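# Slot the cart parcel into the desk row's gap

## Task

On the desk, three parcels form a row with an empty space between two of them. Take the parcel that is on the cart and set it into that space, aligned with the row, so the arrows printed on its sides point upward. The three parcels already on the desk must stay roughly where they are and upright; being bumped slightly is acceptable. Release the parcel and withdraw the robot afterward. The robot must not tip over or finish leaning, or the task fails. The placement only counts if the parcel stays put without the robot holding it.

## Robot and tools

Robot: a Hello Robot Stretch 3 with one arm. It has a two-wheel differential base (0.33 m long, 0.34 m wide), a lift that rides up and down a mast, and a telescoping arm that reaches out to the robot's RIGHT side, ending in a wrist (yaw, pitch, roll) and a gripper. The base cannot slide sideways, so to shift the gripper forward or back you drive the base. Turns in place pivot about the point midway between the drive wheels, 0.05 m behind the front edge. With the arm pulled in and the wrist folded, a turn sweeps a circle of radius 0.28 m; an unfolded, level gripper reaches past that.

Frames: the base frame has its origin on the floor between the drive wheels, x forward, y left, z up. hand_pose is reported in this frame at the fingertip meeting point. The odometry frame is the base frame where the scene began; heading is positive to the left, -3.142 to 3.142.

execute_actions takes "actions", a list run in order. Each action may hold "robot" (a command), "steps" (1 to 450 control steps at 30 per second; defaults to 1) and "until" (an early-exit condition, only together with steps). An action with only steps just waits. An empty list returns the current state and images. If any part of a call is invalid or out of range, nothing in that call runs.

The "robot" command can contain:
- "base": exactly one key. {"translate_m": d} is a relative drive of d metres straight ahead (negative reverses), |d| at most 1. {"rotate_rad": d} is a relative in-place turn of d radians, positive counter-clockwise seen from above, |d| at most 3.2. Both are offsets from where the base is when the command begins.
- "joints": an object of named absolute targets (not offsets); unnamed joints keep their previous goal. lift_m 0 to 1.1 (arm height on the mast, m); arm_m 0 to 0.52 (extension, m); wrist_yaw_rad -1.345 to 4.42 (0 points along the arm, positive swings toward the front, 3.0 folds over the base); wrist_pitch_rad -1.57 to 0.451 (0 level, negative tips the fingers down); wrist_roll_rad -2.911 to 2.911 (0 has the fingers side by side, level); gripper_m -0.089 to 0.179 (larger is wider; the true fingertip gap is about 0.007 m less near closed and 0.025 m less fully open, zero below 0.007); head_pan_rad -3.953 to 1.73 (0 forward, positive left, -1.57 faces along the arm); head_tilt_rad -1.53 to 0.419 (negative looks down).
- "contact_limits": {"arm_m": n}, n a motor effort percent 1 to 100; the arm motion halts with contact_stop when effort hits n (negative direction when retracting). Smaller is gentler; too small stops immediately. It lasts until the next arm_m command.
- {"stop": true} brakes everything and clears the queue.
- A list of up to 8 commands forms a queue run one after another; {"pause_s": s} (max 15) waits inside it. The next item starts only when the previous one ended "done" (off_target is also accepted for gripper and base). Base and joint motions in one command start together and keep going across later actions and while you think. A new command takes effect at once and discards the rest of an older queue.

Waiting: to let everything finish, use "steps": 450 with "until": {"robot": {"status": "ended"}}. You can also test fields such as lift_m, arm_m_status, base_status, queue, queue_left or refusals with comparisons like [">", 0.3] or ["!=", "moving"]; "any" instead of "robot" fires when one motion ends.

Speed: the base is fast (0.30 m/s, 1.9 rad/s) only when stowed: lift_m under 0.30, arm_m under 0.03, wrist_yaw_rad over 2.54. Otherwise it crawls at 0.10 m/s and 0.63 rad/s.

Gripper: to grasp, command gripper_m below the parcel's width. To let go, open to at least 0.02 beyond where the fingers first touched. Neither the reading nor "done" proves you hold something; check the cameras. Squeezing very hard triggers a stall guard that weakens the grip.

Wrist safety: only fold or unfold the wrist (yaw toward 3.0) with lift_m between 0.32 and 0.95, wrist_pitch_rad -0.4 and roll near 0; once folded the lift may go down to 0.25. With yaw below -0.4 keep pitch at -0.5 or lower.

Results: base_status and joint_status per joint read moving, done, off_target (resting away from goal, may still push), contact_stop (joint goes slack until commanded again), time_out, stopped, not_commanded or torque_fault (wrist servo off about 10 s, limp, refuses goals). The base bracket shows distance moved vs goal. joint_goals, measured_speeds, motor_effort (percent, peak in brackets, biased and noisy), refusals, queue and queue_left are listed. Lines starting "refused:", "dropped:" or "replaced:" explain rejected goals, abandoned queue items or how an overridden motion ended. robot.on_its_own appears when the robot changed a goal itself, a joint is slack or off, a motor is loaded at rest, or base_tilt has shifted 3 degrees or more. lidar_m gives 12 distances in 30-degree sectors, first straight ahead, counter-clockwise, at 0.17 m height (sees table legs, not tops). wrist_depth_mm and head_depth_mm are 7x7 median depth grids in mm.

Cameras: head_camera (896x504) and nav_camera (fisheye, 672x504) move with the head pan and tilt; wrist_camera (644x364) rides on the gripper. zoom_image takes "camera" and "region" [x0, y0, x1, y1] in that camera's pixels, at most 504 by 504, origin at top left.

finished_scene takes "scene" (integer) and ends the scene permanently, reporting success. Before calling it, let all motion end, since anything still moving is braked afterward.

Avoid: pushing with the arm against something rigid while the gripper is above about 0.45 m, pushing twice after a contact_stop, driving while holding or hooked on an immovable object, and snagging furniture, especially in reverse; all can tip the robot. If tilted, reverse the last move in small steps, free the gripper, and lower lift_m to about 0.2. Also avoid dropping or slamming parcels, knocking the desk parcels over, and hard, prolonged wrist pushing.

Each tool is called after "Emit:" as a command line: name --argument value for each argument, lists and objects as JSON in quotes; but a table of rows of numbers goes row by row, as --pt "numbers of a row", without its own name.

## Session

Emit:
execute_actions --actions '[]'

Scene clock: 0.00 s.
robot.base_odometry: x=+0.000 y=+0.000 heading=+0.000 (m, m, rad; robot's odometry frame)
robot.turned_by_wheels: +0.000 (rad since the last result)
robot.turned_by_imu: +0.000 (rad since the last result)
robot.base_tilt: forward=-0.8 right=+1.9 (deg)
robot.lidar_m: 1.32 1.21 1.55 2.13 2.15 2.16 2.34 2.25 1.83 2.09 2.01 2.08
robot.head_depth_mm: 1728 2075 2057 2057 2032 2019 1976 / 1723 1928 1902 1881 1888 1872 1833 / 1722 1791 1772 1769 1761 1749 1745 / 1635 1667 1666 1663 1639 1631 1631 / 1554 1573 1559 1553 1461 1470 1354 / 1489 1486 1475 1468 1427 1400 1358 / 1407 1401 1393 1387 1360 1335 1297
robot.base_status: not_commanded
robot.joint_positions: lift_m=+0.307 arm_m=+0.001 wrist_yaw_rad=+3.064 wrist_pitch_rad=-0.416 wrist_roll_rad=-0.008 gripper_m=+0.037 head_pan_rad=+0.009 head_tilt_rad=-0.020
robot.joint_goals: lift_m=+0.307 arm_m=+0.001 wrist_yaw_rad=+3.064 wrist_pitch_rad=-0.416 wrist_roll_rad=-0.008 gripper_m=+0.037 head_pan_rad=+0.009 head_tilt_rad=-0.020
robot.joint_status: lift_m=not_commanded arm_m=not_commanded wrist_yaw_rad=not_commanded wrist_pitch_rad=not_commanded wrist_roll_rad=not_commanded gripper_m=not_commanded head_pan_rad=not_commanded head_tilt_rad=not_commanded
robot.measured_speeds: translate_m=+0.000 rotate_rad=+0.000 lift_m=+0.000 arm_m=+0.000 wrist_yaw_rad=+0.000 wrist_pitch_rad=+0.000 wrist_roll_rad=+0.000 head_pan_rad=+0.000 head_tilt_rad=+0.000
robot: refusals=0 queue=idle queue_left=0
robot.motor_effort: left_wheel=+0 right_wheel=-2 lift_m=+19 arm_m=-1 wrist_yaw_rad=+0 wrist_pitch_rad=+5 wrist_roll_rad=+0 gripper_m=+0 head_pan_rad=-1 head_tilt_rad=+2 (%)
robot.hand_pose: x=-0.0039 y=+0.0776 z=+0.3202 quat_wxyz=(+0.172, +0.694, +0.120, +0.689) (m; robot's base frame)
robot.wrist_depth_mm: - - - - - - - / - - - - - - - / 917 907 899 903 884 891 883 / 719 721 709 701 697 699 696 / 589 595 - 580 576 582 573 / 498 500 - 512 486 493 495 / 441 - - - 432 427 426
pictures: head_camera (sideways: a quarter turn clockwise sets it upright), nav_camera (sideways: a quarter turn counterclockwise sets it upright), wrist_camera
Images, in order (width x height): head_camera 896x504, nav_camera 672x504, wrist_camera 644x364.

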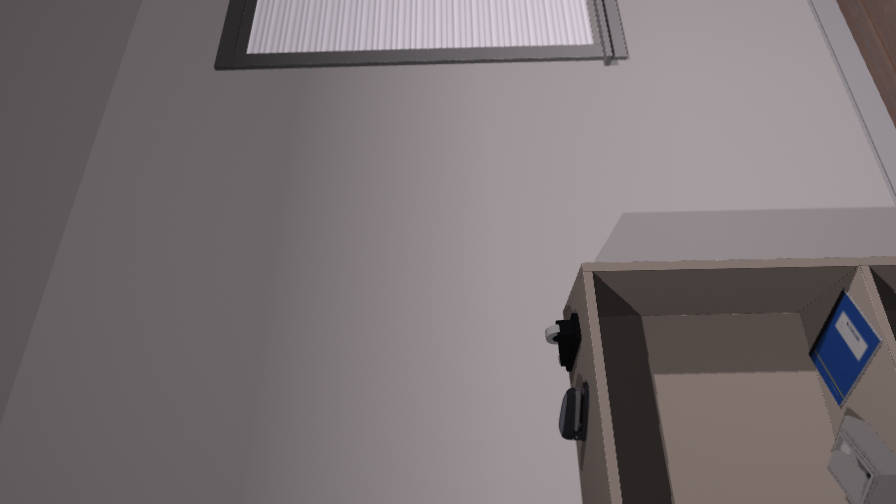

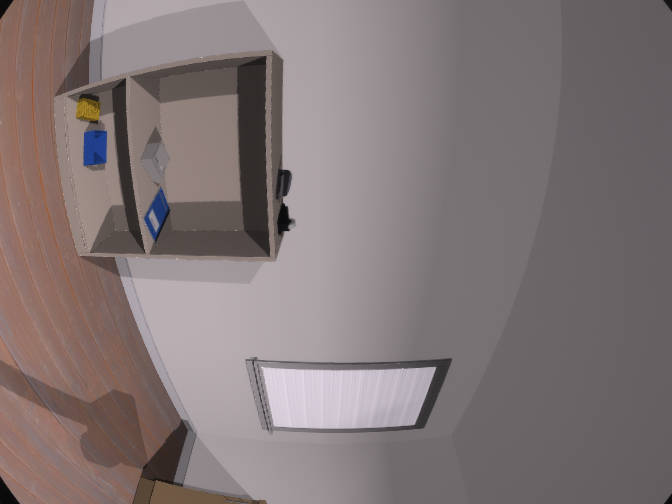

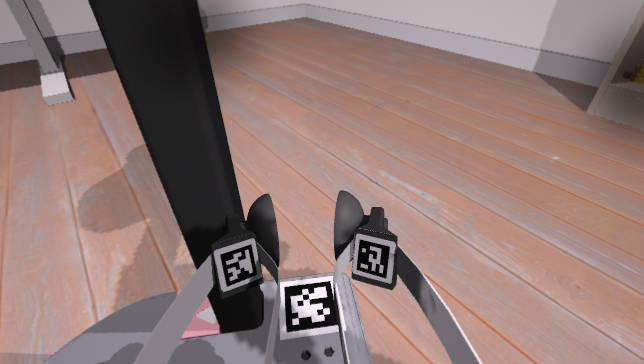

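Emit:
execute_actions --actions '[{"robot": {"joints": {"head_pan_rad": -1.57, "head_tilt_rad": -0.5}}, "steps": 150, "until": {"robot": {"status": "ended"}}}]'

Scene clock: 3.97 s.
robot.base_odometry: x=+0.000 y=+0.000 heading=+0.000 (m, m, rad; robot's odometry frame)
robot.turned_by_wheels: +0.000 (rad since the last result)
robot.turned_by_imu: -0.001 (rad since the last result)
robot.base_tilt: forward=-0.8 right=+1.9 (deg)
robot.lidar_m: 1.32 1.20 1.55 2.13 2.16 2.15 2.34 2.26 1.83 2.08 2.01 2.09
robot.head_depth_mm: 2522 2694 2846 2829 2027 1557 1269 / 2728 2984 3256 2868 2026 1552 1277 / 2631 2867 3173 2904 2043 1570 1276 / 2492 2706 2924 2510 2059 1584 1279 / 2387 2553 2166 2331 2070 1591 1288 / 2249 2406 2023 2171 2066 1594 1286 / 2149 2287 1928 2044 2099 1599 1293
robot.base_status: not_commanded
robot.joint_positions: lift_m=+0.307 arm_m=+0.001 wrist_yaw_rad=+3.064 wrist_pitch_rad=-0.416 wrist_roll_rad=-0.008 gripper_m=+0.037 head_pan_rad=-1.563 head_tilt_rad=-0.494
robot.joint_goals: lift_m=+0.307 arm_m=+0.001 wrist_yaw_rad=+3.064 wrist_pitch_rad=-0.416 wrist_roll_rad=-0.008 gripper_m=+0.037 head_pan_rad=-1.570 head_tilt_rad=-0.500
robot.joint_status: lift_m=not_commanded arm_m=not_commanded wrist_yaw_rad=not_commanded wrist_pitch_rad=not_commanded wrist_roll_rad=not_commanded gripper_m=not_commanded head_pan_rad=done head_tilt_rad=done
robot.measured_speeds: translate_m=+0.000 rotate_rad=+0.000 lift_m=+0.000 arm_m=+0.000 wrist_yaw_rad=+0.000 wrist_pitch_rad=+0.000 wrist_roll_rad=+0.000 head_pan_rad=+0.000 head_tilt_rad=+0.000
robot: refusals=0 queue=done queue_left=0
robot.motor_effort: left_wheel=+0(0) right_wheel=-2(1) lift_m=+20(19) arm_m=-1(1) wrist_yaw_rad=+0(0) wrist_pitch_rad=+5(5) wrist_roll_rad=+0(0) gripper_m=+0(0) head_pan_rad=-5(58) head_tilt_rad=-4(35) (%)
robot.hand_pose: x=-0.0039 y=+0.0776 z=+0.3202 quat_wxyz=(+0.172, +0.694, +0.120, +0.689) (m; robot's base frame)
robot.wrist_depth_mm: - - - - - - - / - - - - - - - / 912 924 895 907 887 895 876 / 716 715 709 705 702 696 694 / 588 588 - 584 583 577 573 / 501 494 - 513 488 492 490 / 444 - - - 431 431 428
pictures: head_camera (sideways: a quarter turn clockwise sets it upright), nav_camera (sideways: a quarter turn counterclockwise sets it upright), wrist_camera
camera_calibration (this result's frames):
head_camera: T_world_to_cam=[[0.0366617, 0.447259, -0.893653, 1.17899], [0.998992, 0.00679189, 0.0443824, -0.0614111], [0.02592, -0.894379, -0.446559, 0.539731], [0, 0, 0, 1]] pos_world=[0.00413572, -0.0441722, 1.29735]
nav_camera: T_world_to_cam=[[0.000289403, -0.435177, 0.900345, -1.1231], [-0.997727, -0.0607958, -0.0290646, 0.0922438], [0.0673854, -0.89829, -0.434206, 0.522244], [0, 0, 0, 1]] pos_world=[0.0571674, -0.0140108, 1.24062]
wrist_camera: T_world_to_cam=[[0.992169, -0.124882, -0.00229563, 0.00693618], [-0.0753331, -0.583646, -0.808506, 0.331725], [0.0996284, 0.802348, -0.588483, 0.295], [0, 0, 0, 1]] pos_world=[-0.0112824, -0.0422167, 0.44182]
Images, in order (width x height): head_camera 896x504, nav_camera 672x504, wrist_camera 644x364.

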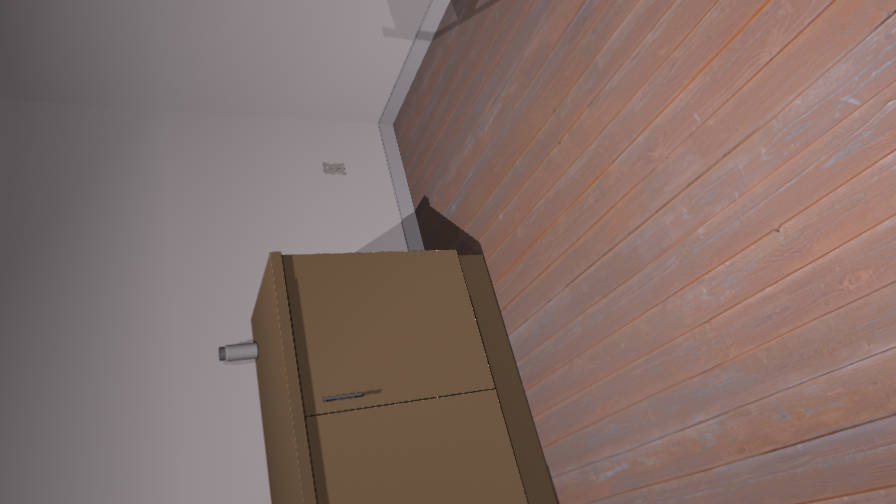

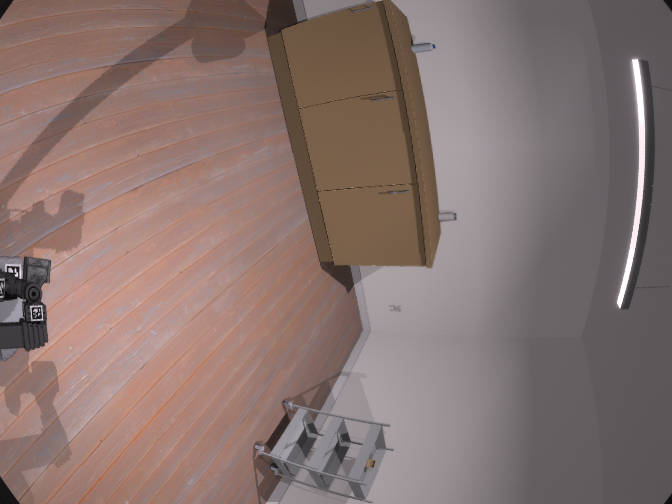

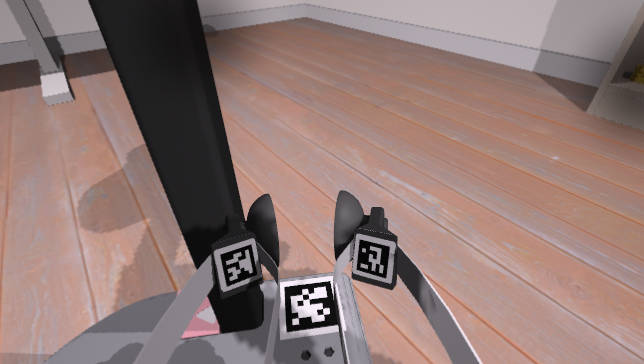

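Emit:
execute_actions --actions '[{"robot": {"joints": {"head_pan_rad": -2.4, "head_tilt_rad": -0.45}}, "steps": 150, "until": {"robot": {"status": "ended"}}}]'

Scene clock: 7.93 s.
robot.base_odometry: x=+0.000 y=+0.000 heading=+0.000 (m, m, rad; robot's odometry frame)
robot.turned_by_wheels: +0.000 (rad since the last result)
robot.turned_by_imu: -0.001 (rad since the last result)
robot.base_tilt: forward=-0.8 right=+1.9 (deg)
robot.lidar_m: 1.32 1.21 1.55 2.13 2.15 2.16 2.35 2.25 1.83 2.08 2.01 2.08
robot.head_depth_mm: 1813 1947 2102 2313 2122 1613 1299 / 1863 1995 2171 2374 2137 1618 1301 / 1902 2046 2231 2443 2145 1638 1308 / 1933 2114 2287 2521 2172 1626 1310 / 2006 2156 2280 2353 2123 1650 1316 / 2052 2203 2367 2341 2145 1644 1326 / 2090 2266 2494 2693 2192 1656 1317
robot.base_status: not_commanded
robot.joint_positions: lift_m=+0.307 arm_m=+0.001 wrist_yaw_rad=+3.064 wrist_pitch_rad=-0.416 wrist_roll_rad=-0.008 gripper_m=+0.037 head_pan_rad=-2.393 head_tilt_rad=-0.458
robot.joint_goals: lift_m=+0.307 arm_m=+0.001 wrist_yaw_rad=+3.064 wrist_pitch_rad=-0.416 wrist_roll_rad=-0.008 gripper_m=+0.037 head_pan_rad=-2.400 head_tilt_rad=-0.450
robot.joint_status: lift_m=not_commanded arm_m=not_commanded wrist_yaw_rad=not_commanded wrist_pitch_rad=not_commanded wrist_roll_rad=not_commanded gripper_m=not_commanded head_pan_rad=done head_tilt_rad=done
robot.measured_speeds: translate_m=+0.000 rotate_rad=+0.000 lift_m=+0.000 arm_m=+0.000 wrist_yaw_rad=+0.000 wrist_pitch_rad=+0.000 wrist_roll_rad=+0.000 head_pan_rad=+0.000 head_tilt_rad=+0.000
robot: refusals=0 queue=done queue_left=0
robot.motor_effort: left_wheel=+0(0) right_wheel=-1(0) lift_m=+19(19) arm_m=-1(1) wrist_yaw_rad=+0(0) wrist_pitch_rad=+5(5) wrist_roll_rad=+0(0) gripper_m=+1(1) head_pan_rad=-5(54) head_tilt_rad=+5(11) (%)
robot.hand_pose: x=-0.0039 y=+0.0776 z=+0.3202 quat_wxyz=(+0.172, +0.694, +0.120, +0.689) (m; robot's base frame)
robot.wrist_depth_mm: - - - - - - - / - - - - - - - / 926 924 905 890 902 887 887 / 719 721 714 706 695 700 696 / 593 582 - 580 578 575 576 / 502 502 - 508 488 498 493 / 444 - - - 429 426 423
pictures: head_camera (sideways: a quarter turn clockwise sets it upright), nav_camera (sideways: a quarter turn counterclockwise sets it upright), wrist_camera
camera_calibration (this result's frames):
head_camera: T_world_to_cam=[[0.331475, 0.253122, -0.908875, 1.19705], [0.680355, -0.731537, 0.0443982, -0.0594901], [-0.653637, -0.633074, -0.414699, 0.502418], [0, 0, 0, 1]] pos_world=[-0.0279183, -0.0284509, 1.29896]
nav_camera: T_world_to_cam=[[-0.297455, -0.27208, 0.915147, -1.14059], [-0.718932, 0.694549, -0.0271832, 0.088095], [-0.628218, -0.666014, -0.402204, 0.484844], [0, 0, 0, 1]] pos_world=[0.0286478, -0.0486058, 1.24121]
wrist_camera: T_world_to_cam=[[0.992169, -0.124882, -0.00229575, 0.00693626], [-0.0753331, -0.583646, -0.808506, 0.331725], [0.0996282, 0.802348, -0.588483, 0.295], [0, 0, 0, 1]] pos_world=[-0.0112824, -0.0422167, 0.44182]
Images, in order (width x height): head_camera 896x504, nav_camera 672x504, wrist_camera 644x364.

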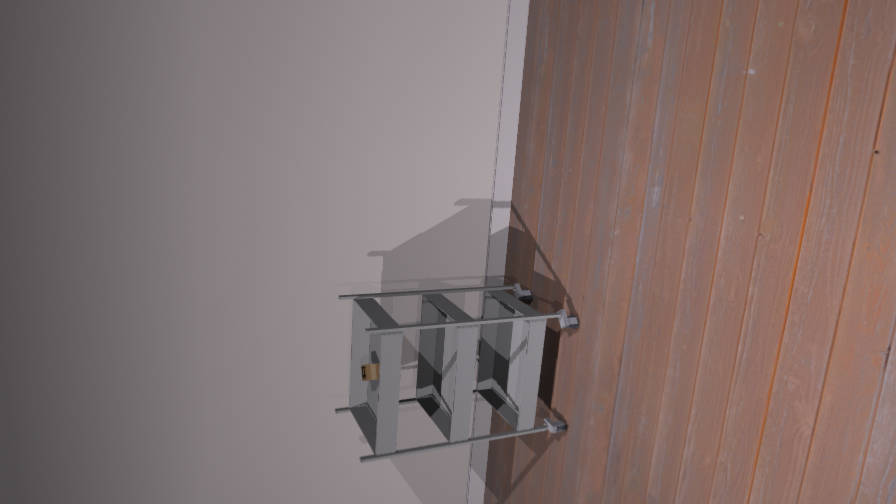

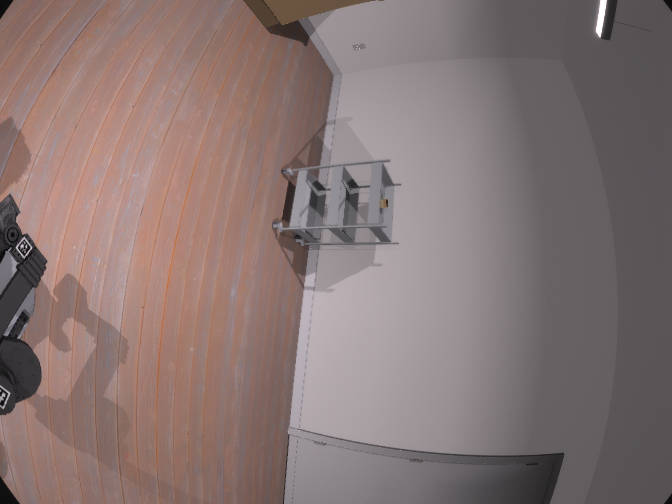

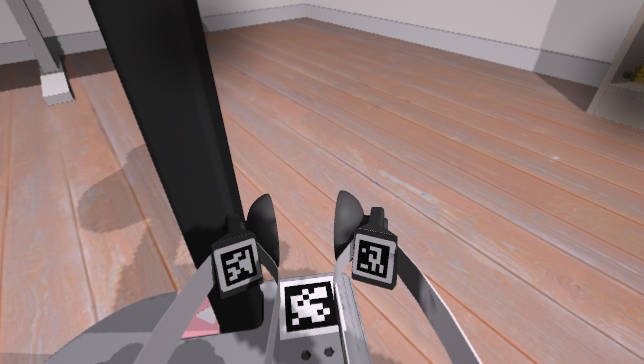

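Emit:
zoom_image --camera "head_camera" --region '[320, 280, 600, 480]'

Emit:
execute_actions --actions '[{"robot": {"joints": {"head_pan_rad": 1.7, "head_tilt_rad": -0.45}}, "steps": 250, "until": {"robot": {"status": "ended"}}}]'

Region (320, 280, 600, 480) of head_camera's 896x504 image, scaled by 1.800, with more detail than that image has; it fills the top 360 rows of this view, and the rest is white.

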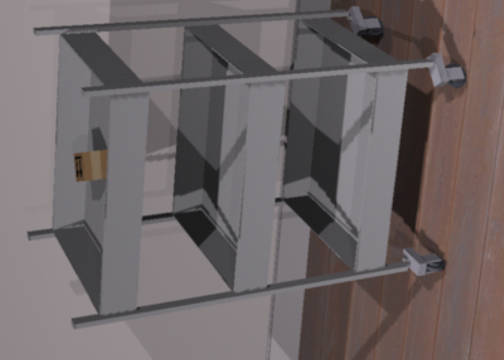

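Scene clock: 15.03 s.
robot.base_odometry: x=+0.000 y=+0.000 heading=+0.000 (m, m, rad; robot's odometry frame)
robot.turned_by_wheels: +0.000 (rad since the last result)
robot.turned_by_imu: -0.001 (rad since the last result)
robot.base_tilt: forward=-0.8 right=+1.8 (deg)
robot.lidar_m: 1.32 1.21 1.54 2.13 2.16 2.16 2.34 2.25 1.83 2.08 2.00 2.08
robot.head_depth_mm: 1876 1981 2082 2213 2122 1611 1295 / 2086 2256 2421 2592 2126 1613 1305 / 2032 2220 2411 2626 2136 1633 1302 / 1942 2089 2280 2514 2143 1626 1313 / 1872 2015 2171 2373 2164 1640 1319 / 1794 1930 2070 2234 2173 1671 - / 1743 1855 - - - - -
robot.base_status: not_commanded
robot.joint_positions: lift_m=+0.307 arm_m=+0.001 wrist_yaw_rad=+3.064 wrist_pitch_rad=-0.416 wrist_roll_rad=-0.008 gripper_m=+0.037 head_pan_rad=+1.693 head_tilt_rad=-0.458
robot.joint_goals: lift_m=+0.307 arm_m=+0.001 wrist_yaw_rad=+3.064 wrist_pitch_rad=-0.416 wrist_roll_rad=-0.008 gripper_m=+0.037 head_pan_rad=+1.700 head_tilt_rad=-0.450
robot.joint_status: lift_m=not_commanded arm_m=not_commanded wrist_yaw_rad=not_commanded wrist_pitch_rad=not_commanded wrist_roll_rad=not_commanded gripper_m=not_commanded head_pan_rad=done head_tilt_rad=done
robot.measured_speeds: translate_m=+0.000 rotate_rad=+0.000 lift_m=+0.000 arm_m=+0.000 wrist_yaw_rad=+0.000 wrist_pitch_rad=+0.000 wrist_roll_rad=+0.000 head_pan_rad=+0.000 head_tilt_rad=+0.000
robot: refusals=0 queue=done queue_left=0
robot.motor_effort: left_wheel=+0(0) right_wheel=+0(0) lift_m=+19(19) arm_m=-1(1) wrist_yaw_rad=+0(0) wrist_pitch_rad=+5(5) wrist_roll_rad=+0(0) gripper_m=+0(0) head_pan_rad=+4(60) head_tilt_rad=+5(4) (%)
robot.hand_pose: x=-0.0039 y=+0.0776 z=+0.3202 quat_wxyz=(+0.172, +0.694, +0.120, +0.689) (m; robot's base frame)
robot.wrist_depth_mm: - - - - - - - / - - - - - - - / 921 914 912 893 886 889 880 / 718 710 720 710 704 695 701 / 593 593 - 591 580 582 573 / 501 498 - 509 487 496 488 / 436 - - - 429 428 428
pictures: head_camera (sideways: a quarter turn clockwise sets it upright), nav_camera (sideways: a quarter turn counterclockwise sets it upright), wrist_camera
camera_calibration (this result's frames):
head_camera: T_world_to_cam=[[0.0105218, -0.4167, -0.908983, 1.19915], [-0.991551, -0.121886, 0.0443981, -0.0492914], [-0.129293, 0.900836, -0.414462, 0.49891], [0, 0, 0, 1]] pos_world=[0.00301372, 0.0442407, 1.29897]
nav_camera: T_world_to_cam=[[-0.0458317, 0.400267, 0.915252, -1.14226], [0.984225, 0.174822, -0.0271692, 0.0776874], [-0.170881, 0.899569, -0.401965, 0.481744], [0, 0, 0, 1]] pos_world=[-0.0464931, 0.0102674, 1.24121]
wrist_camera: T_world_to_cam=[[0.992169, -0.124882, -0.00229562, 0.00693621], [-0.075333, -0.583646, -0.808506, 0.331725], [0.0996282, 0.802348, -0.588483, 0.295], [0, 0, 0, 1]] pos_world=[-0.0112824, -0.0422167, 0.44182]
Images, in order (width x height): head_camera 896x504, nav_camera 672x504, wrist_camera 644x364.

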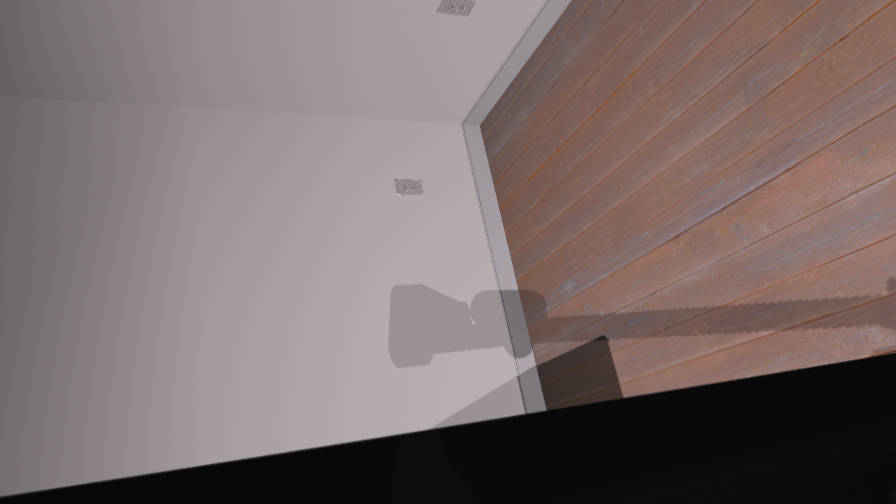

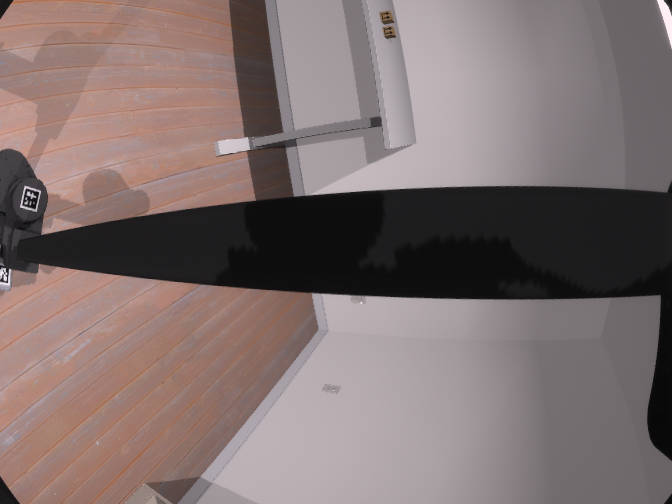

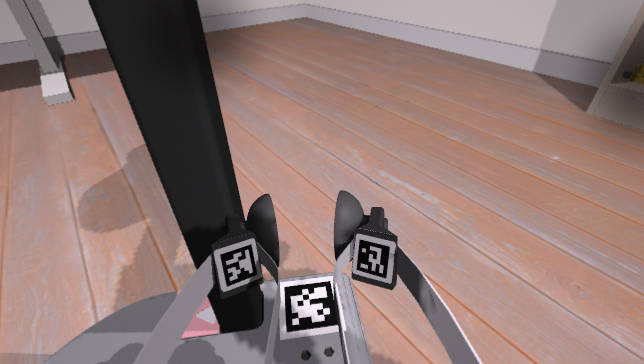

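Emit:
execute_actions --actions '[{"robot": {"joints": {"head_pan_rad": -3.6, "head_tilt_rad": -0.35}}, "steps": 300, "until": {"robot": {"status": "ended"}}}]'

Scene clock: 20.17 s.
robot.base_odometry: x=+0.000 y=+0.000 heading=+0.000 (m, m, rad; robot's odometry frame)
robot.turned_by_wheels: +0.000 (rad since the last result)
robot.turned_by_imu: -0.001 (rad since the last result)
robot.base_tilt: forward=-0.8 right=+1.9 (deg)
robot.lidar_m: 1.32 1.21 1.55 2.12 2.16 2.16 2.34 2.25 1.83 2.08 2.00 2.08
robot.head_depth_mm: 1828 1936 1996 2146 2232 1791 1398 / 1946 2055 2133 2319 2365 1793 1406 / 2080 2202 2267 2493 2495 1796 1415 / 2231 2365 2467 2683 2388 1817 1416 / 2408 2555 2673 3002 2534 1814 1423 / 2577 2713 2841 3014 2545 1843 1433 / 2394 2479 2523 2648 2542 1837 1431
robot.base_status: not_commanded
robot.joint_positions: lift_m=+0.307 arm_m=+0.001 wrist_yaw_rad=+3.064 wrist_pitch_rad=-0.416 wrist_roll_rad=-0.008 gripper_m=+0.037 head_pan_rad=-3.593 head_tilt_rad=-0.360
robot.joint_goals: lift_m=+0.307 arm_m=+0.001 wrist_yaw_rad=+3.064 wrist_pitch_rad=-0.416 wrist_roll_rad=-0.008 gripper_m=+0.037 head_pan_rad=-3.600 head_tilt_rad=-0.350
robot.joint_status: lift_m=not_commanded arm_m=not_commanded wrist_yaw_rad=not_commanded wrist_pitch_rad=not_commanded wrist_roll_rad=not_commanded gripper_m=not_commanded head_pan_rad=done head_tilt_rad=done
robot.measured_speeds: translate_m=+0.000 rotate_rad=+0.000 lift_m=+0.000 arm_m=+0.000 wrist_yaw_rad=+0.000 wrist_pitch_rad=+0.000 wrist_roll_rad=+0.000 head_pan_rad=+0.000 head_tilt_rad=+0.000
robot: refusals=0 queue=done queue_left=0
robot.motor_effort: left_wheel=+0(0) right_wheel=+0(0) lift_m=+19(19) arm_m=-1(1) wrist_yaw_rad=+0(1) wrist_pitch_rad=+5(5) wrist_roll_rad=+0(0) gripper_m=+0(1) head_pan_rad=-6(58) head_tilt_rad=+5(18) (%)
robot.hand_pose: x=-0.0039 y=+0.0776 z=+0.3202 quat_wxyz=(+0.172, +0.694, +0.120, +0.689) (m; robot's base frame)
robot.wrist_depth_mm: - - - - - - - / - - - - - - - / 912 929 885 896 889 886 890 / 719 719 718 721 708 698 690 / 590 588 - 581 582 577 578 / 498 497 - 514 490 485 488 / 443 - - - 430 430 426
pictures: head_camera (sideways: a quarter turn clockwise sets it upright), nav_camera (sideways: a quarter turn counterclockwise sets it upright), wrist_camera
camera_calibration (this result's frames):
head_camera: T_world_to_cam=[[0.273469, -0.177227, -0.945413, 1.24509], [-0.43135, -0.901104, 0.0441484, -0.0523891], [-0.859739, 0.395731, -0.322871, 0.384173], [0, 0, 0, 1]] pos_world=[-0.0328038, 0.0214261, 1.30347]
nav_camera: T_world_to_cam=[[-0.278307, 0.138404, 0.950468, -1.18681], [0.384662, 0.922802, -0.0217426, 0.0742831], [-0.880103, 0.359557, -0.310061, 0.366467], [0, 0, 0, 1]] pos_world=[-0.0363441, -0.0360544, 1.24327]
wrist_camera: T_world_to_cam=[[0.992169, -0.124882, -0.00229564, 0.00693618], [-0.0753331, -0.583646, -0.808506, 0.331725], [0.0996284, 0.802348, -0.588483, 0.295], [0, 0, 0, 1]] pos_world=[-0.0112824, -0.0422167, 0.44182]
Images, in order (width x height): head_camera 896x504, nav_camera 672x504, wrist_camera 644x364.

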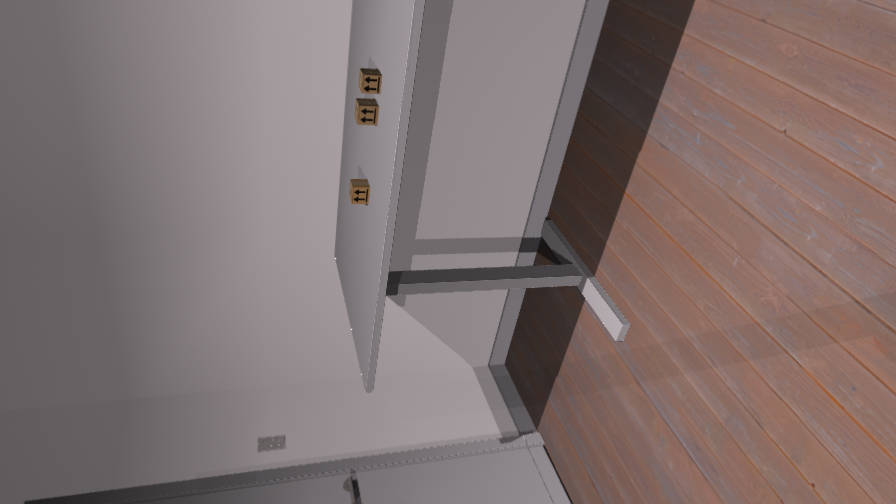

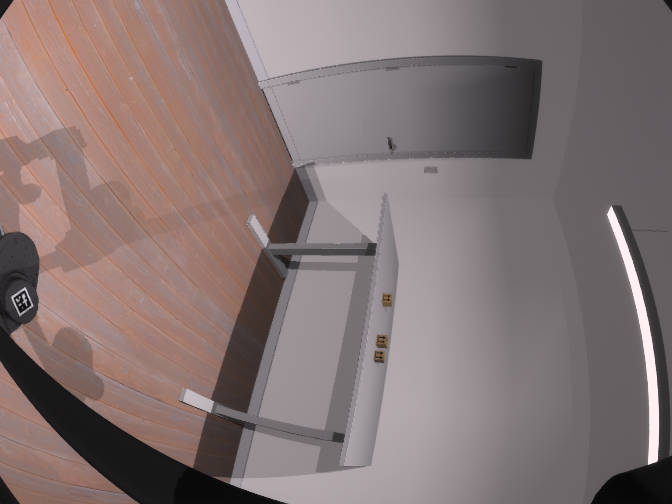

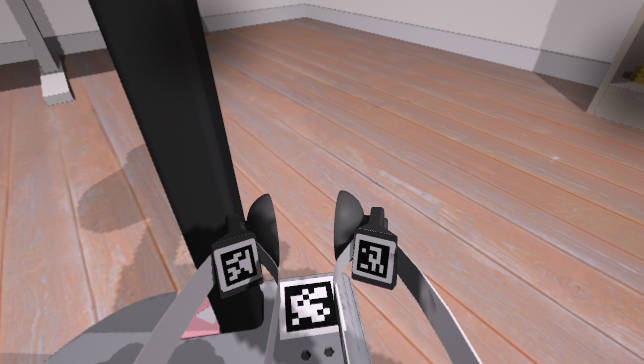

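Emit:
zoom_image --camera "head_camera" --region '[300, 40, 460, 230]'

Region (300, 40, 460, 230) of head_camera's 896x504 image, scaled by 2.653, with more detail than that image has; it fills the left 424 columns of this view, and the rest is white.

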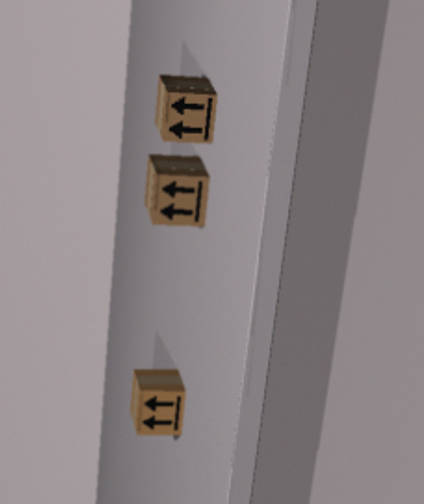

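Emit:
execute_actions --actions '[{"robot": [{"joints": {"lift_m": 0.26, "head_pan_rad": -1.57, "head_tilt_rad": -0.7}}, {"base": {"rotate_rad": -2.06}}, {"base": {"translate_m": 1.0}}, {"base": {"translate_m": 0.71}}, {"base": {"rotate_rad": 0.98}}], "steps": 450, "until": {"robot": {"status": "ended"}}}]'

Scene clock: 79.07 s.
robot.base_odometry: x=-0.803 y=-1.510 heading=-1.080 (m, m, rad; robot's odometry frame)
robot.turned_by_wheels: -1.080 (rad since the last result)
robot.turned_by_imu: -1.051 (rad since the last result)
robot.base_tilt: forward=-0.7 right=+1.8 (deg)
robot.lidar_m: 1.36 1.14 1.51 2.62 2.80 2.91 2.62 1.20 0.30 0.29 0.30 1.17
robot.head_depth_mm: 678 761 870 1010 787 653 716 / 677 759 868 1009 799 657 761 / 675 758 865 1004 800 661 764 / 672 755 862 999 800 663 766 / 671 754 862 999 796 666 768 / 670 751 857 992 1095 668 607 / 667 748 852 987 1174 1344 1143
robot.base_status: done (rotate_rad +0.9799 of +0.9800)
robot.joint_positions: lift_m=+0.260 arm_m=+0.001 wrist_yaw_rad=+3.064 wrist_pitch_rad=-0.416 wrist_roll_rad=-0.008 gripper_m=+0.037 head_pan_rad=-1.577 head_tilt_rad=-0.692
robot.joint_goals: lift_m=+0.260 arm_m=+0.001 wrist_yaw_rad=+3.064 wrist_pitch_rad=-0.416 wrist_roll_rad=-0.008 gripper_m=+0.037 head_pan_rad=-1.570 head_tilt_rad=-0.700
robot.joint_status: lift_m=done arm_m=not_commanded wrist_yaw_rad=not_commanded wrist_pitch_rad=not_commanded wrist_roll_rad=not_commanded gripper_m=not_commanded head_pan_rad=done head_tilt_rad=done
robot.measured_speeds: translate_m=+0.000 rotate_rad=+0.000 lift_m=+0.000 arm_m=+0.000 wrist_yaw_rad=+0.000 wrist_pitch_rad=+0.000 wrist_roll_rad=+0.000 head_pan_rad=+0.000 head_tilt_rad=+0.000
robot: refusals=0 queue=done queue_left=0
robot.motor_effort: left_wheel=-3(12) right_wheel=+2(7) lift_m=+12(20) arm_m=-1(1) wrist_yaw_rad=+0(0) wrist_pitch_rad=+5(5) wrist_roll_rad=+0(0) gripper_m=+1(1) head_pan_rad=+4(59) head_tilt_rad=-5(31) (%)
robot.hand_pose: x=-0.0039 y=+0.0776 z=+0.2735 quat_wxyz=(+0.173, +0.694, +0.120, +0.689) (m; robot's base frame)
robot.wrist_depth_mm: - - - - - - - / - - - - - - - / 822 810 811 801 791 795 791 / 645 640 640 626 638 629 614 / 531 530 - 542 522 512 515 / 451 - - - 438 434 435 / - - - - 384 382 382
pictures: head_camera (sideways: a quarter turn clockwise sets it upright), nav_camera (sideways: a quarter turn counterclockwise sets it upright), wrist_camera
camera_calibration (this result's frames):
head_camera: T_world_to_cam=[[0.0438518, 0.614042, -0.788054, 1.04125], [0.998938, -0.0158081, 0.0432691, -0.0599501], [0.0141114, -0.789115, -0.614084, 0.757764], [0, 0, 0, 1]] pos_world=[0.00353274, -0.0423555, 1.28848]
nav_camera: T_world_to_cam=[[-0.00674551, -0.604025, 0.796937, -0.988207], [-0.998436, -0.0401675, -0.0388953, 0.105038], [0.0555047, -0.795953, -0.602809, 0.741685], [0, 0, 0, 1]] pos_world=[0.0570404, -0.00233622, 1.23872]
wrist_camera: T_world_to_cam=[[0.992169, -0.124884, -0.00227259, 0.00681556], [-0.0753628, -0.584031, -0.808225, 0.29385], [0.0996068, 0.802067, -0.588869, 0.26771], [0, 0, 0, 1]] pos_world=[-0.0112825, -0.0422526, 0.395159]
Images, in order (width x height): head_camera 896x504, nav_camera 672x504, wrist_camera 644x364.

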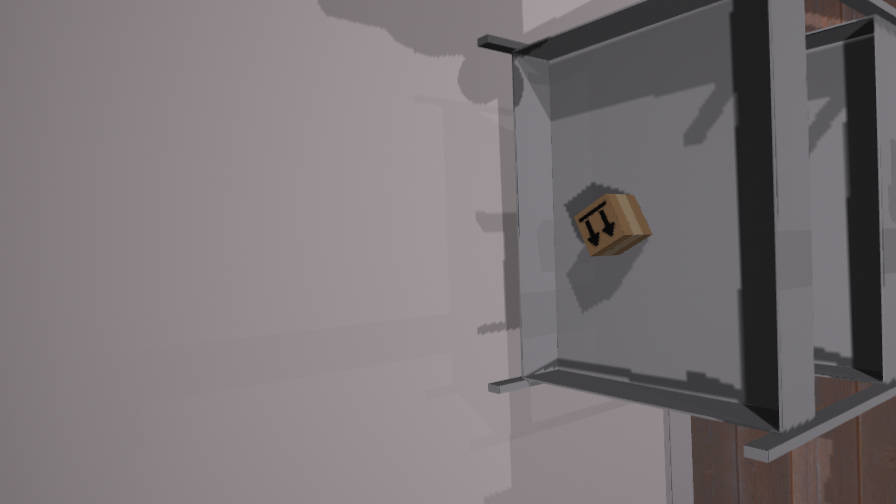

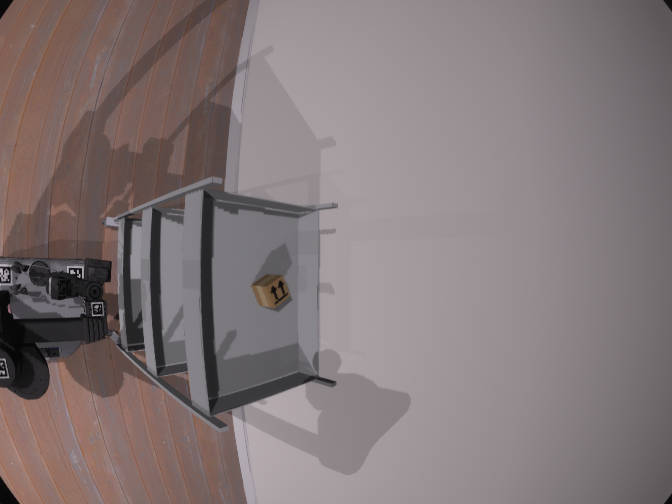

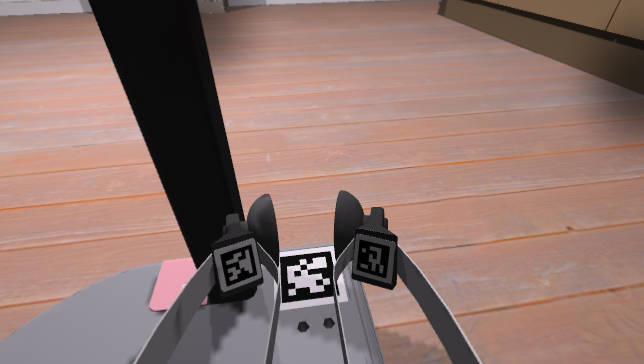

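Emit:
zoom_image --camera "head_camera" --region '[520, 150, 720, 310]'

Region (520, 150, 720, 310) of head_camera's 896x504 image, scaled by 2.520, with more detail than that image has; it fills the top 403 rows of this view, and the rest is white.

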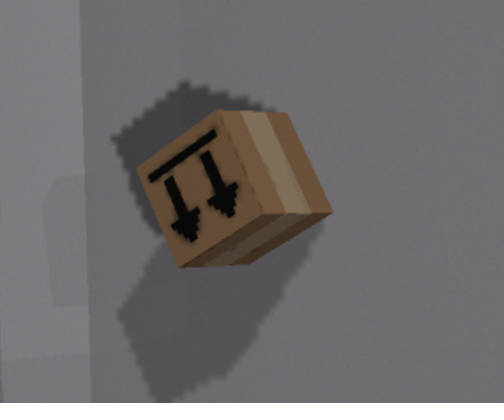

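Emit:
execute_actions --actions '[{"robot": [{"joints": {"lift_m": 0.9}}, {"joints": {"wrist_yaw_rad": 0.0}}, {"joints": {"wrist_pitch_rad": -1.57, "wrist_roll_rad": 1.2, "gripper_m": 0.12, "arm_m": 0.2}}], "steps": 450, "until": {"robot": {"status": "ended"}}}]'

Scene clock: 131.20 s.
robot.base_odometry: x=-0.803 y=-1.510 heading=-1.080 (m, m, rad; robot's odometry frame)
robot.turned_by_wheels: +0.000 (rad since the last result)
robot.turned_by_imu: -0.003 (rad since the last result)
robot.base_tilt: forward=-0.8 right=+1.8 (deg)
robot.lidar_m: 1.36 1.14 1.52 2.62 2.80 2.91 2.61 1.20 0.30 0.29 0.30 1.16
robot.head_depth_mm: 677 761 853 - 750 646 714 / 676 759 849 - 752 657 762 / 673 758 848 - - 661 778 / 674 755 861 1006 798 663 769 / 671 752 857 994 798 667 767 / 668 751 855 988 1092 668 607 / 668 750 850 990 1176 1343 1142
robot.base_status: done (rotate_rad +0.9799 of +0.9800)
robot.joint_positions: lift_m=+0.900 arm_m=+0.200 wrist_yaw_rad=+0.001 wrist_pitch_rad=-1.559 wrist_roll_rad=+1.194 gripper_m=+0.120 head_pan_rad=-1.577 head_tilt_rad=-0.692
robot.joint_goals: lift_m=+0.900 arm_m=+0.200 wrist_yaw_rad=+0.000 wrist_pitch_rad=-1.570 wrist_roll_rad=+1.200 gripper_m=+0.120 head_pan_rad=-1.570 head_tilt_rad=-0.700
robot.joint_status: lift_m=done arm_m=done wrist_yaw_rad=done wrist_pitch_rad=done wrist_roll_rad=done gripper_m=done head_pan_rad=done head_tilt_rad=done
robot.measured_speeds: translate_m=+0.000 rotate_rad=+0.000 lift_m=+0.000 arm_m=+0.000 wrist_yaw_rad=+0.000 wrist_pitch_rad=+0.000 wrist_roll_rad=+0.000 head_pan_rad=+0.000 head_tilt_rad=+0.000
robot: refusals=0 queue=done queue_left=0
robot.motor_effort: left_wheel=-3(3) right_wheel=+1(2) lift_m=+26(27) arm_m=+2(3) wrist_yaw_rad=-1(2) wrist_pitch_rad=-2(2) wrist_roll_rad=+3(4) gripper_m=+1(81) head_pan_rad=+4(4) head_tilt_rad=-5(4) (%)
robot.hand_pose: x=-0.0216 y=-0.3232 z=+0.7818 quat_wxyz=(+0.134, +0.132, -0.698, -0.691) (m; robot's base frame)
robot.wrist_depth_mm: 243 246 248 252 257 866 873 / 251 253 259 260 871 895 898 / 209 260 267 269 - 931 941 / 271 274 277 278 - 955 - / 279 281 288 291 - - - / 292 292 298 - - - - / 279 302 313 - - - -
pictures: head_camera (sideways: a quarter turn clockwise sets it upright), nav_camera (sideways: a quarter turn counterclockwise sets it upright), wrist_camera
camera_calibration (this result's frames):
head_camera: T_world_to_cam=[[0.0438515, 0.614042, -0.788054, 1.04125], [0.998938, -0.0158076, 0.0432691, -0.0599501], [0.0141118, -0.789115, -0.614084, 0.757764], [0, 0, 0, 1]] pos_world=[0.00353276, -0.0423555, 1.28848]
nav_camera: T_world_to_cam=[[-0.00674522, -0.604025, 0.796937, -0.988207], [-0.998436, -0.040168, -0.0388953, 0.105038], [0.0555051, -0.795953, -0.602809, 0.741685], [0, 0, 0, 1]] pos_world=[0.0570404, -0.00233619, 1.23872]
wrist_camera: T_world_to_cam=[[-0.340002, 0.939853, 0.0327981, 0.263447], [0.922402, 0.326488, 0.20635, -0.0080671], [0.183231, 0.100412, -0.977928, 0.969416], [0, 0, 0, 1]] pos_world=[-0.080613, -0.342309, 0.941043]
Images, in order (width x height): head_camera 896x504, nav_camera 672x504, wrist_camera 644x364.

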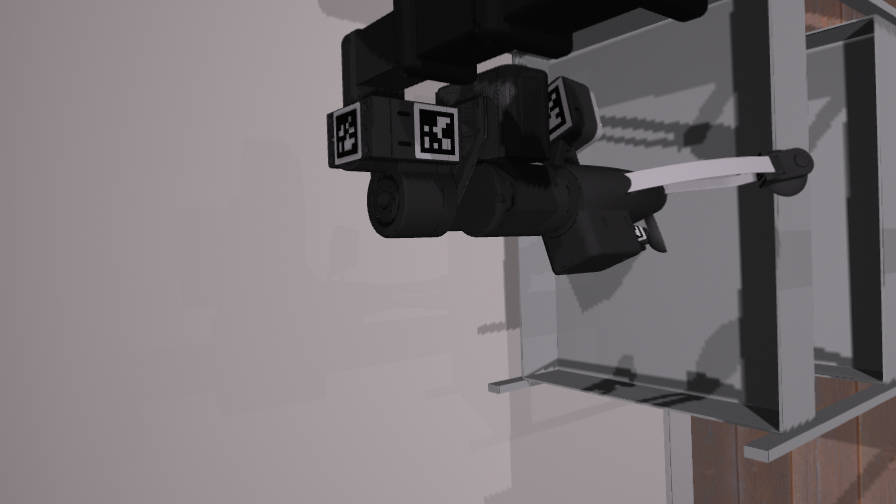

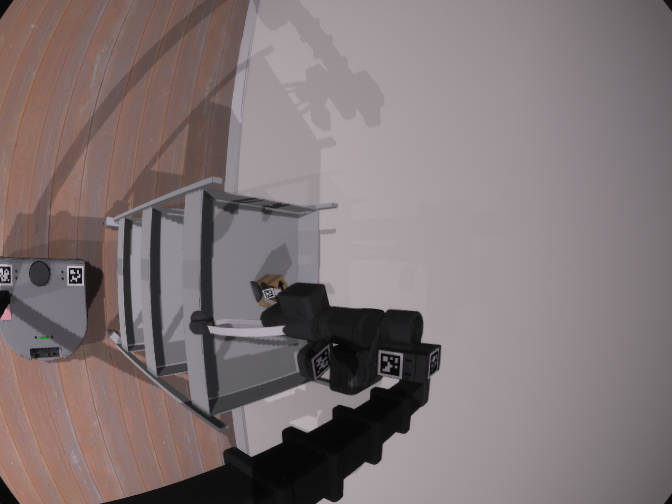

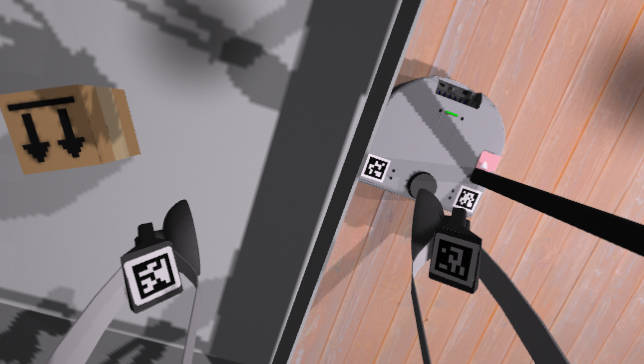

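Emit:
execute_actions --actions '[{"robot": {"joints": {"wrist_roll_rad": -1.88, "arm_m": 0.42, "lift_m": 0.85}, "base": {"translate_m": 0.02}}, "steps": 450, "until": {"robot": {"status": "ended"}}}]'

Scene clock: 145.17 s.
robot.base_odometry: x=-0.794 y=-1.527 heading=-1.080 (m, m, rad; robot's odometry frame)
robot.turned_by_wheels: +0.000 (rad since the last result)
robot.turned_by_imu: -0.001 (rad since the last result)
robot.base_tilt: forward=-0.7 right=+1.9 (deg)
robot.lidar_m: 1.36 1.12 1.49 2.63 2.81 2.93 2.64 1.20 0.30 0.29 0.30 1.17
robot.head_depth_mm: 675 761 871 967 - 630 759 / 675 759 834 1028 797 658 762 / 673 757 - 1029 799 661 765 / 673 755 841 977 780 663 765 / 669 750 855 993 798 666 769 / 668 751 854 993 1146 703 643 / 667 750 851 988 1179 1349 1168
robot.base_status: done (translate_m +0.0200 of +0.0200)
robot.joint_positions: lift_m=+0.850 arm_m=+0.420 wrist_yaw_rad=-0.002 wrist_pitch_rad=-1.560 wrist_roll_rad=-1.873 gripper_m=+0.120 head_pan_rad=-1.577 head_tilt_rad=-0.692
robot.joint_goals: lift_m=+0.850 arm_m=+0.420 wrist_yaw_rad=+0.000 wrist_pitch_rad=-1.570 wrist_roll_rad=-1.880 gripper_m=+0.120 head_pan_rad=-1.570 head_tilt_rad=-0.700
robot.joint_status: lift_m=done arm_m=done wrist_yaw_rad=done wrist_pitch_rad=done wrist_roll_rad=done gripper_m=done head_pan_rad=done head_tilt_rad=done
robot.measured_speeds: translate_m=+0.000 rotate_rad=+0.000 lift_m=+0.000 arm_m=+0.000 wrist_yaw_rad=+0.000 wrist_pitch_rad=+0.000 wrist_roll_rad=+0.000 head_pan_rad=+0.000 head_tilt_rad=+0.000
robot: refusals=0 queue=done queue_left=0
robot.motor_effort: left_wheel=-4(6) right_wheel=+3(9) lift_m=+13(26) arm_m=+2(4) wrist_yaw_rad=+2(1) wrist_pitch_rad=-1(2) wrist_roll_rad=-4(9) gripper_m=+1(2) head_pan_rad=+2(4) head_tilt_rad=-4(4) (%)
robot.hand_pose: x=-0.0213 y=-0.5434 z=+0.7326 quat_wxyz=(+0.703, +0.696, +0.107, +0.105) (m; robot's base frame)
robot.wrist_depth_mm: 198 201 203 207 210 187 361 / 205 207 211 213 217 198 348 / 213 214 218 169 223 411 333 / 220 223 227 177 230 427 321 / 229 230 235 241 242 417 311 / 238 238 246 250 243 387 299 / 246 251 257 261 249 416 285
pictures: head_camera (sideways: a quarter turn clockwise sets it upright), nav_camera (sideways: a quarter turn counterclockwise sets it upright), wrist_camera
camera_calibration (this result's frames):
head_camera: T_world_to_cam=[[0.0438517, 0.614042, -0.788054, 1.04125], [0.998938, -0.015808, 0.0432691, -0.0599501], [0.0141115, -0.789115, -0.614084, 0.757764], [0, 0, 0, 1]] pos_world=[0.00353274, -0.0423555, 1.28848]
nav_camera: T_world_to_cam=[[-0.00674544, -0.604025, 0.796937, -0.988207], [-0.998436, -0.0401676, -0.0388953, 0.105038], [0.0555048, -0.795953, -0.602809, 0.741685], [0, 0, 0, 1]] pos_world=[0.0570404, -0.00233621, 1.23872]
wrist_camera: T_world_to_cam=[[0.26654, -0.962414, 0.0521097, -0.562827], [-0.944343, -0.249956, 0.213863, -0.284806], [-0.192799, -0.106213, -0.975473, 0.821305], [0, 0, 0, 1]] pos_world=[0.039409, -0.525629, 0.891399]
Images, in order (width x height): head_camera 896x504, nav_camera 672x504, wrist_camera 644x364.

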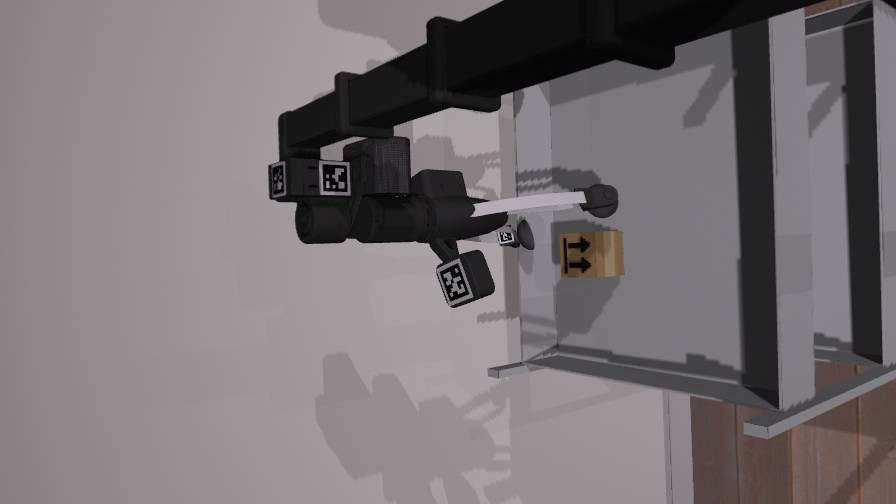

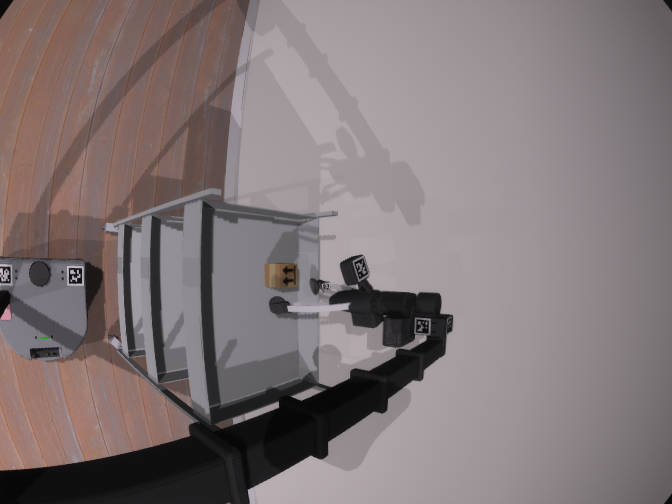

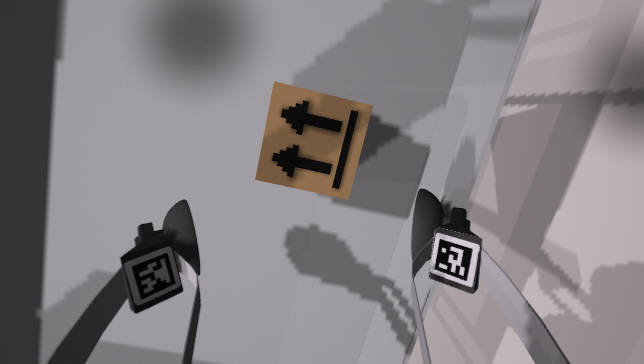

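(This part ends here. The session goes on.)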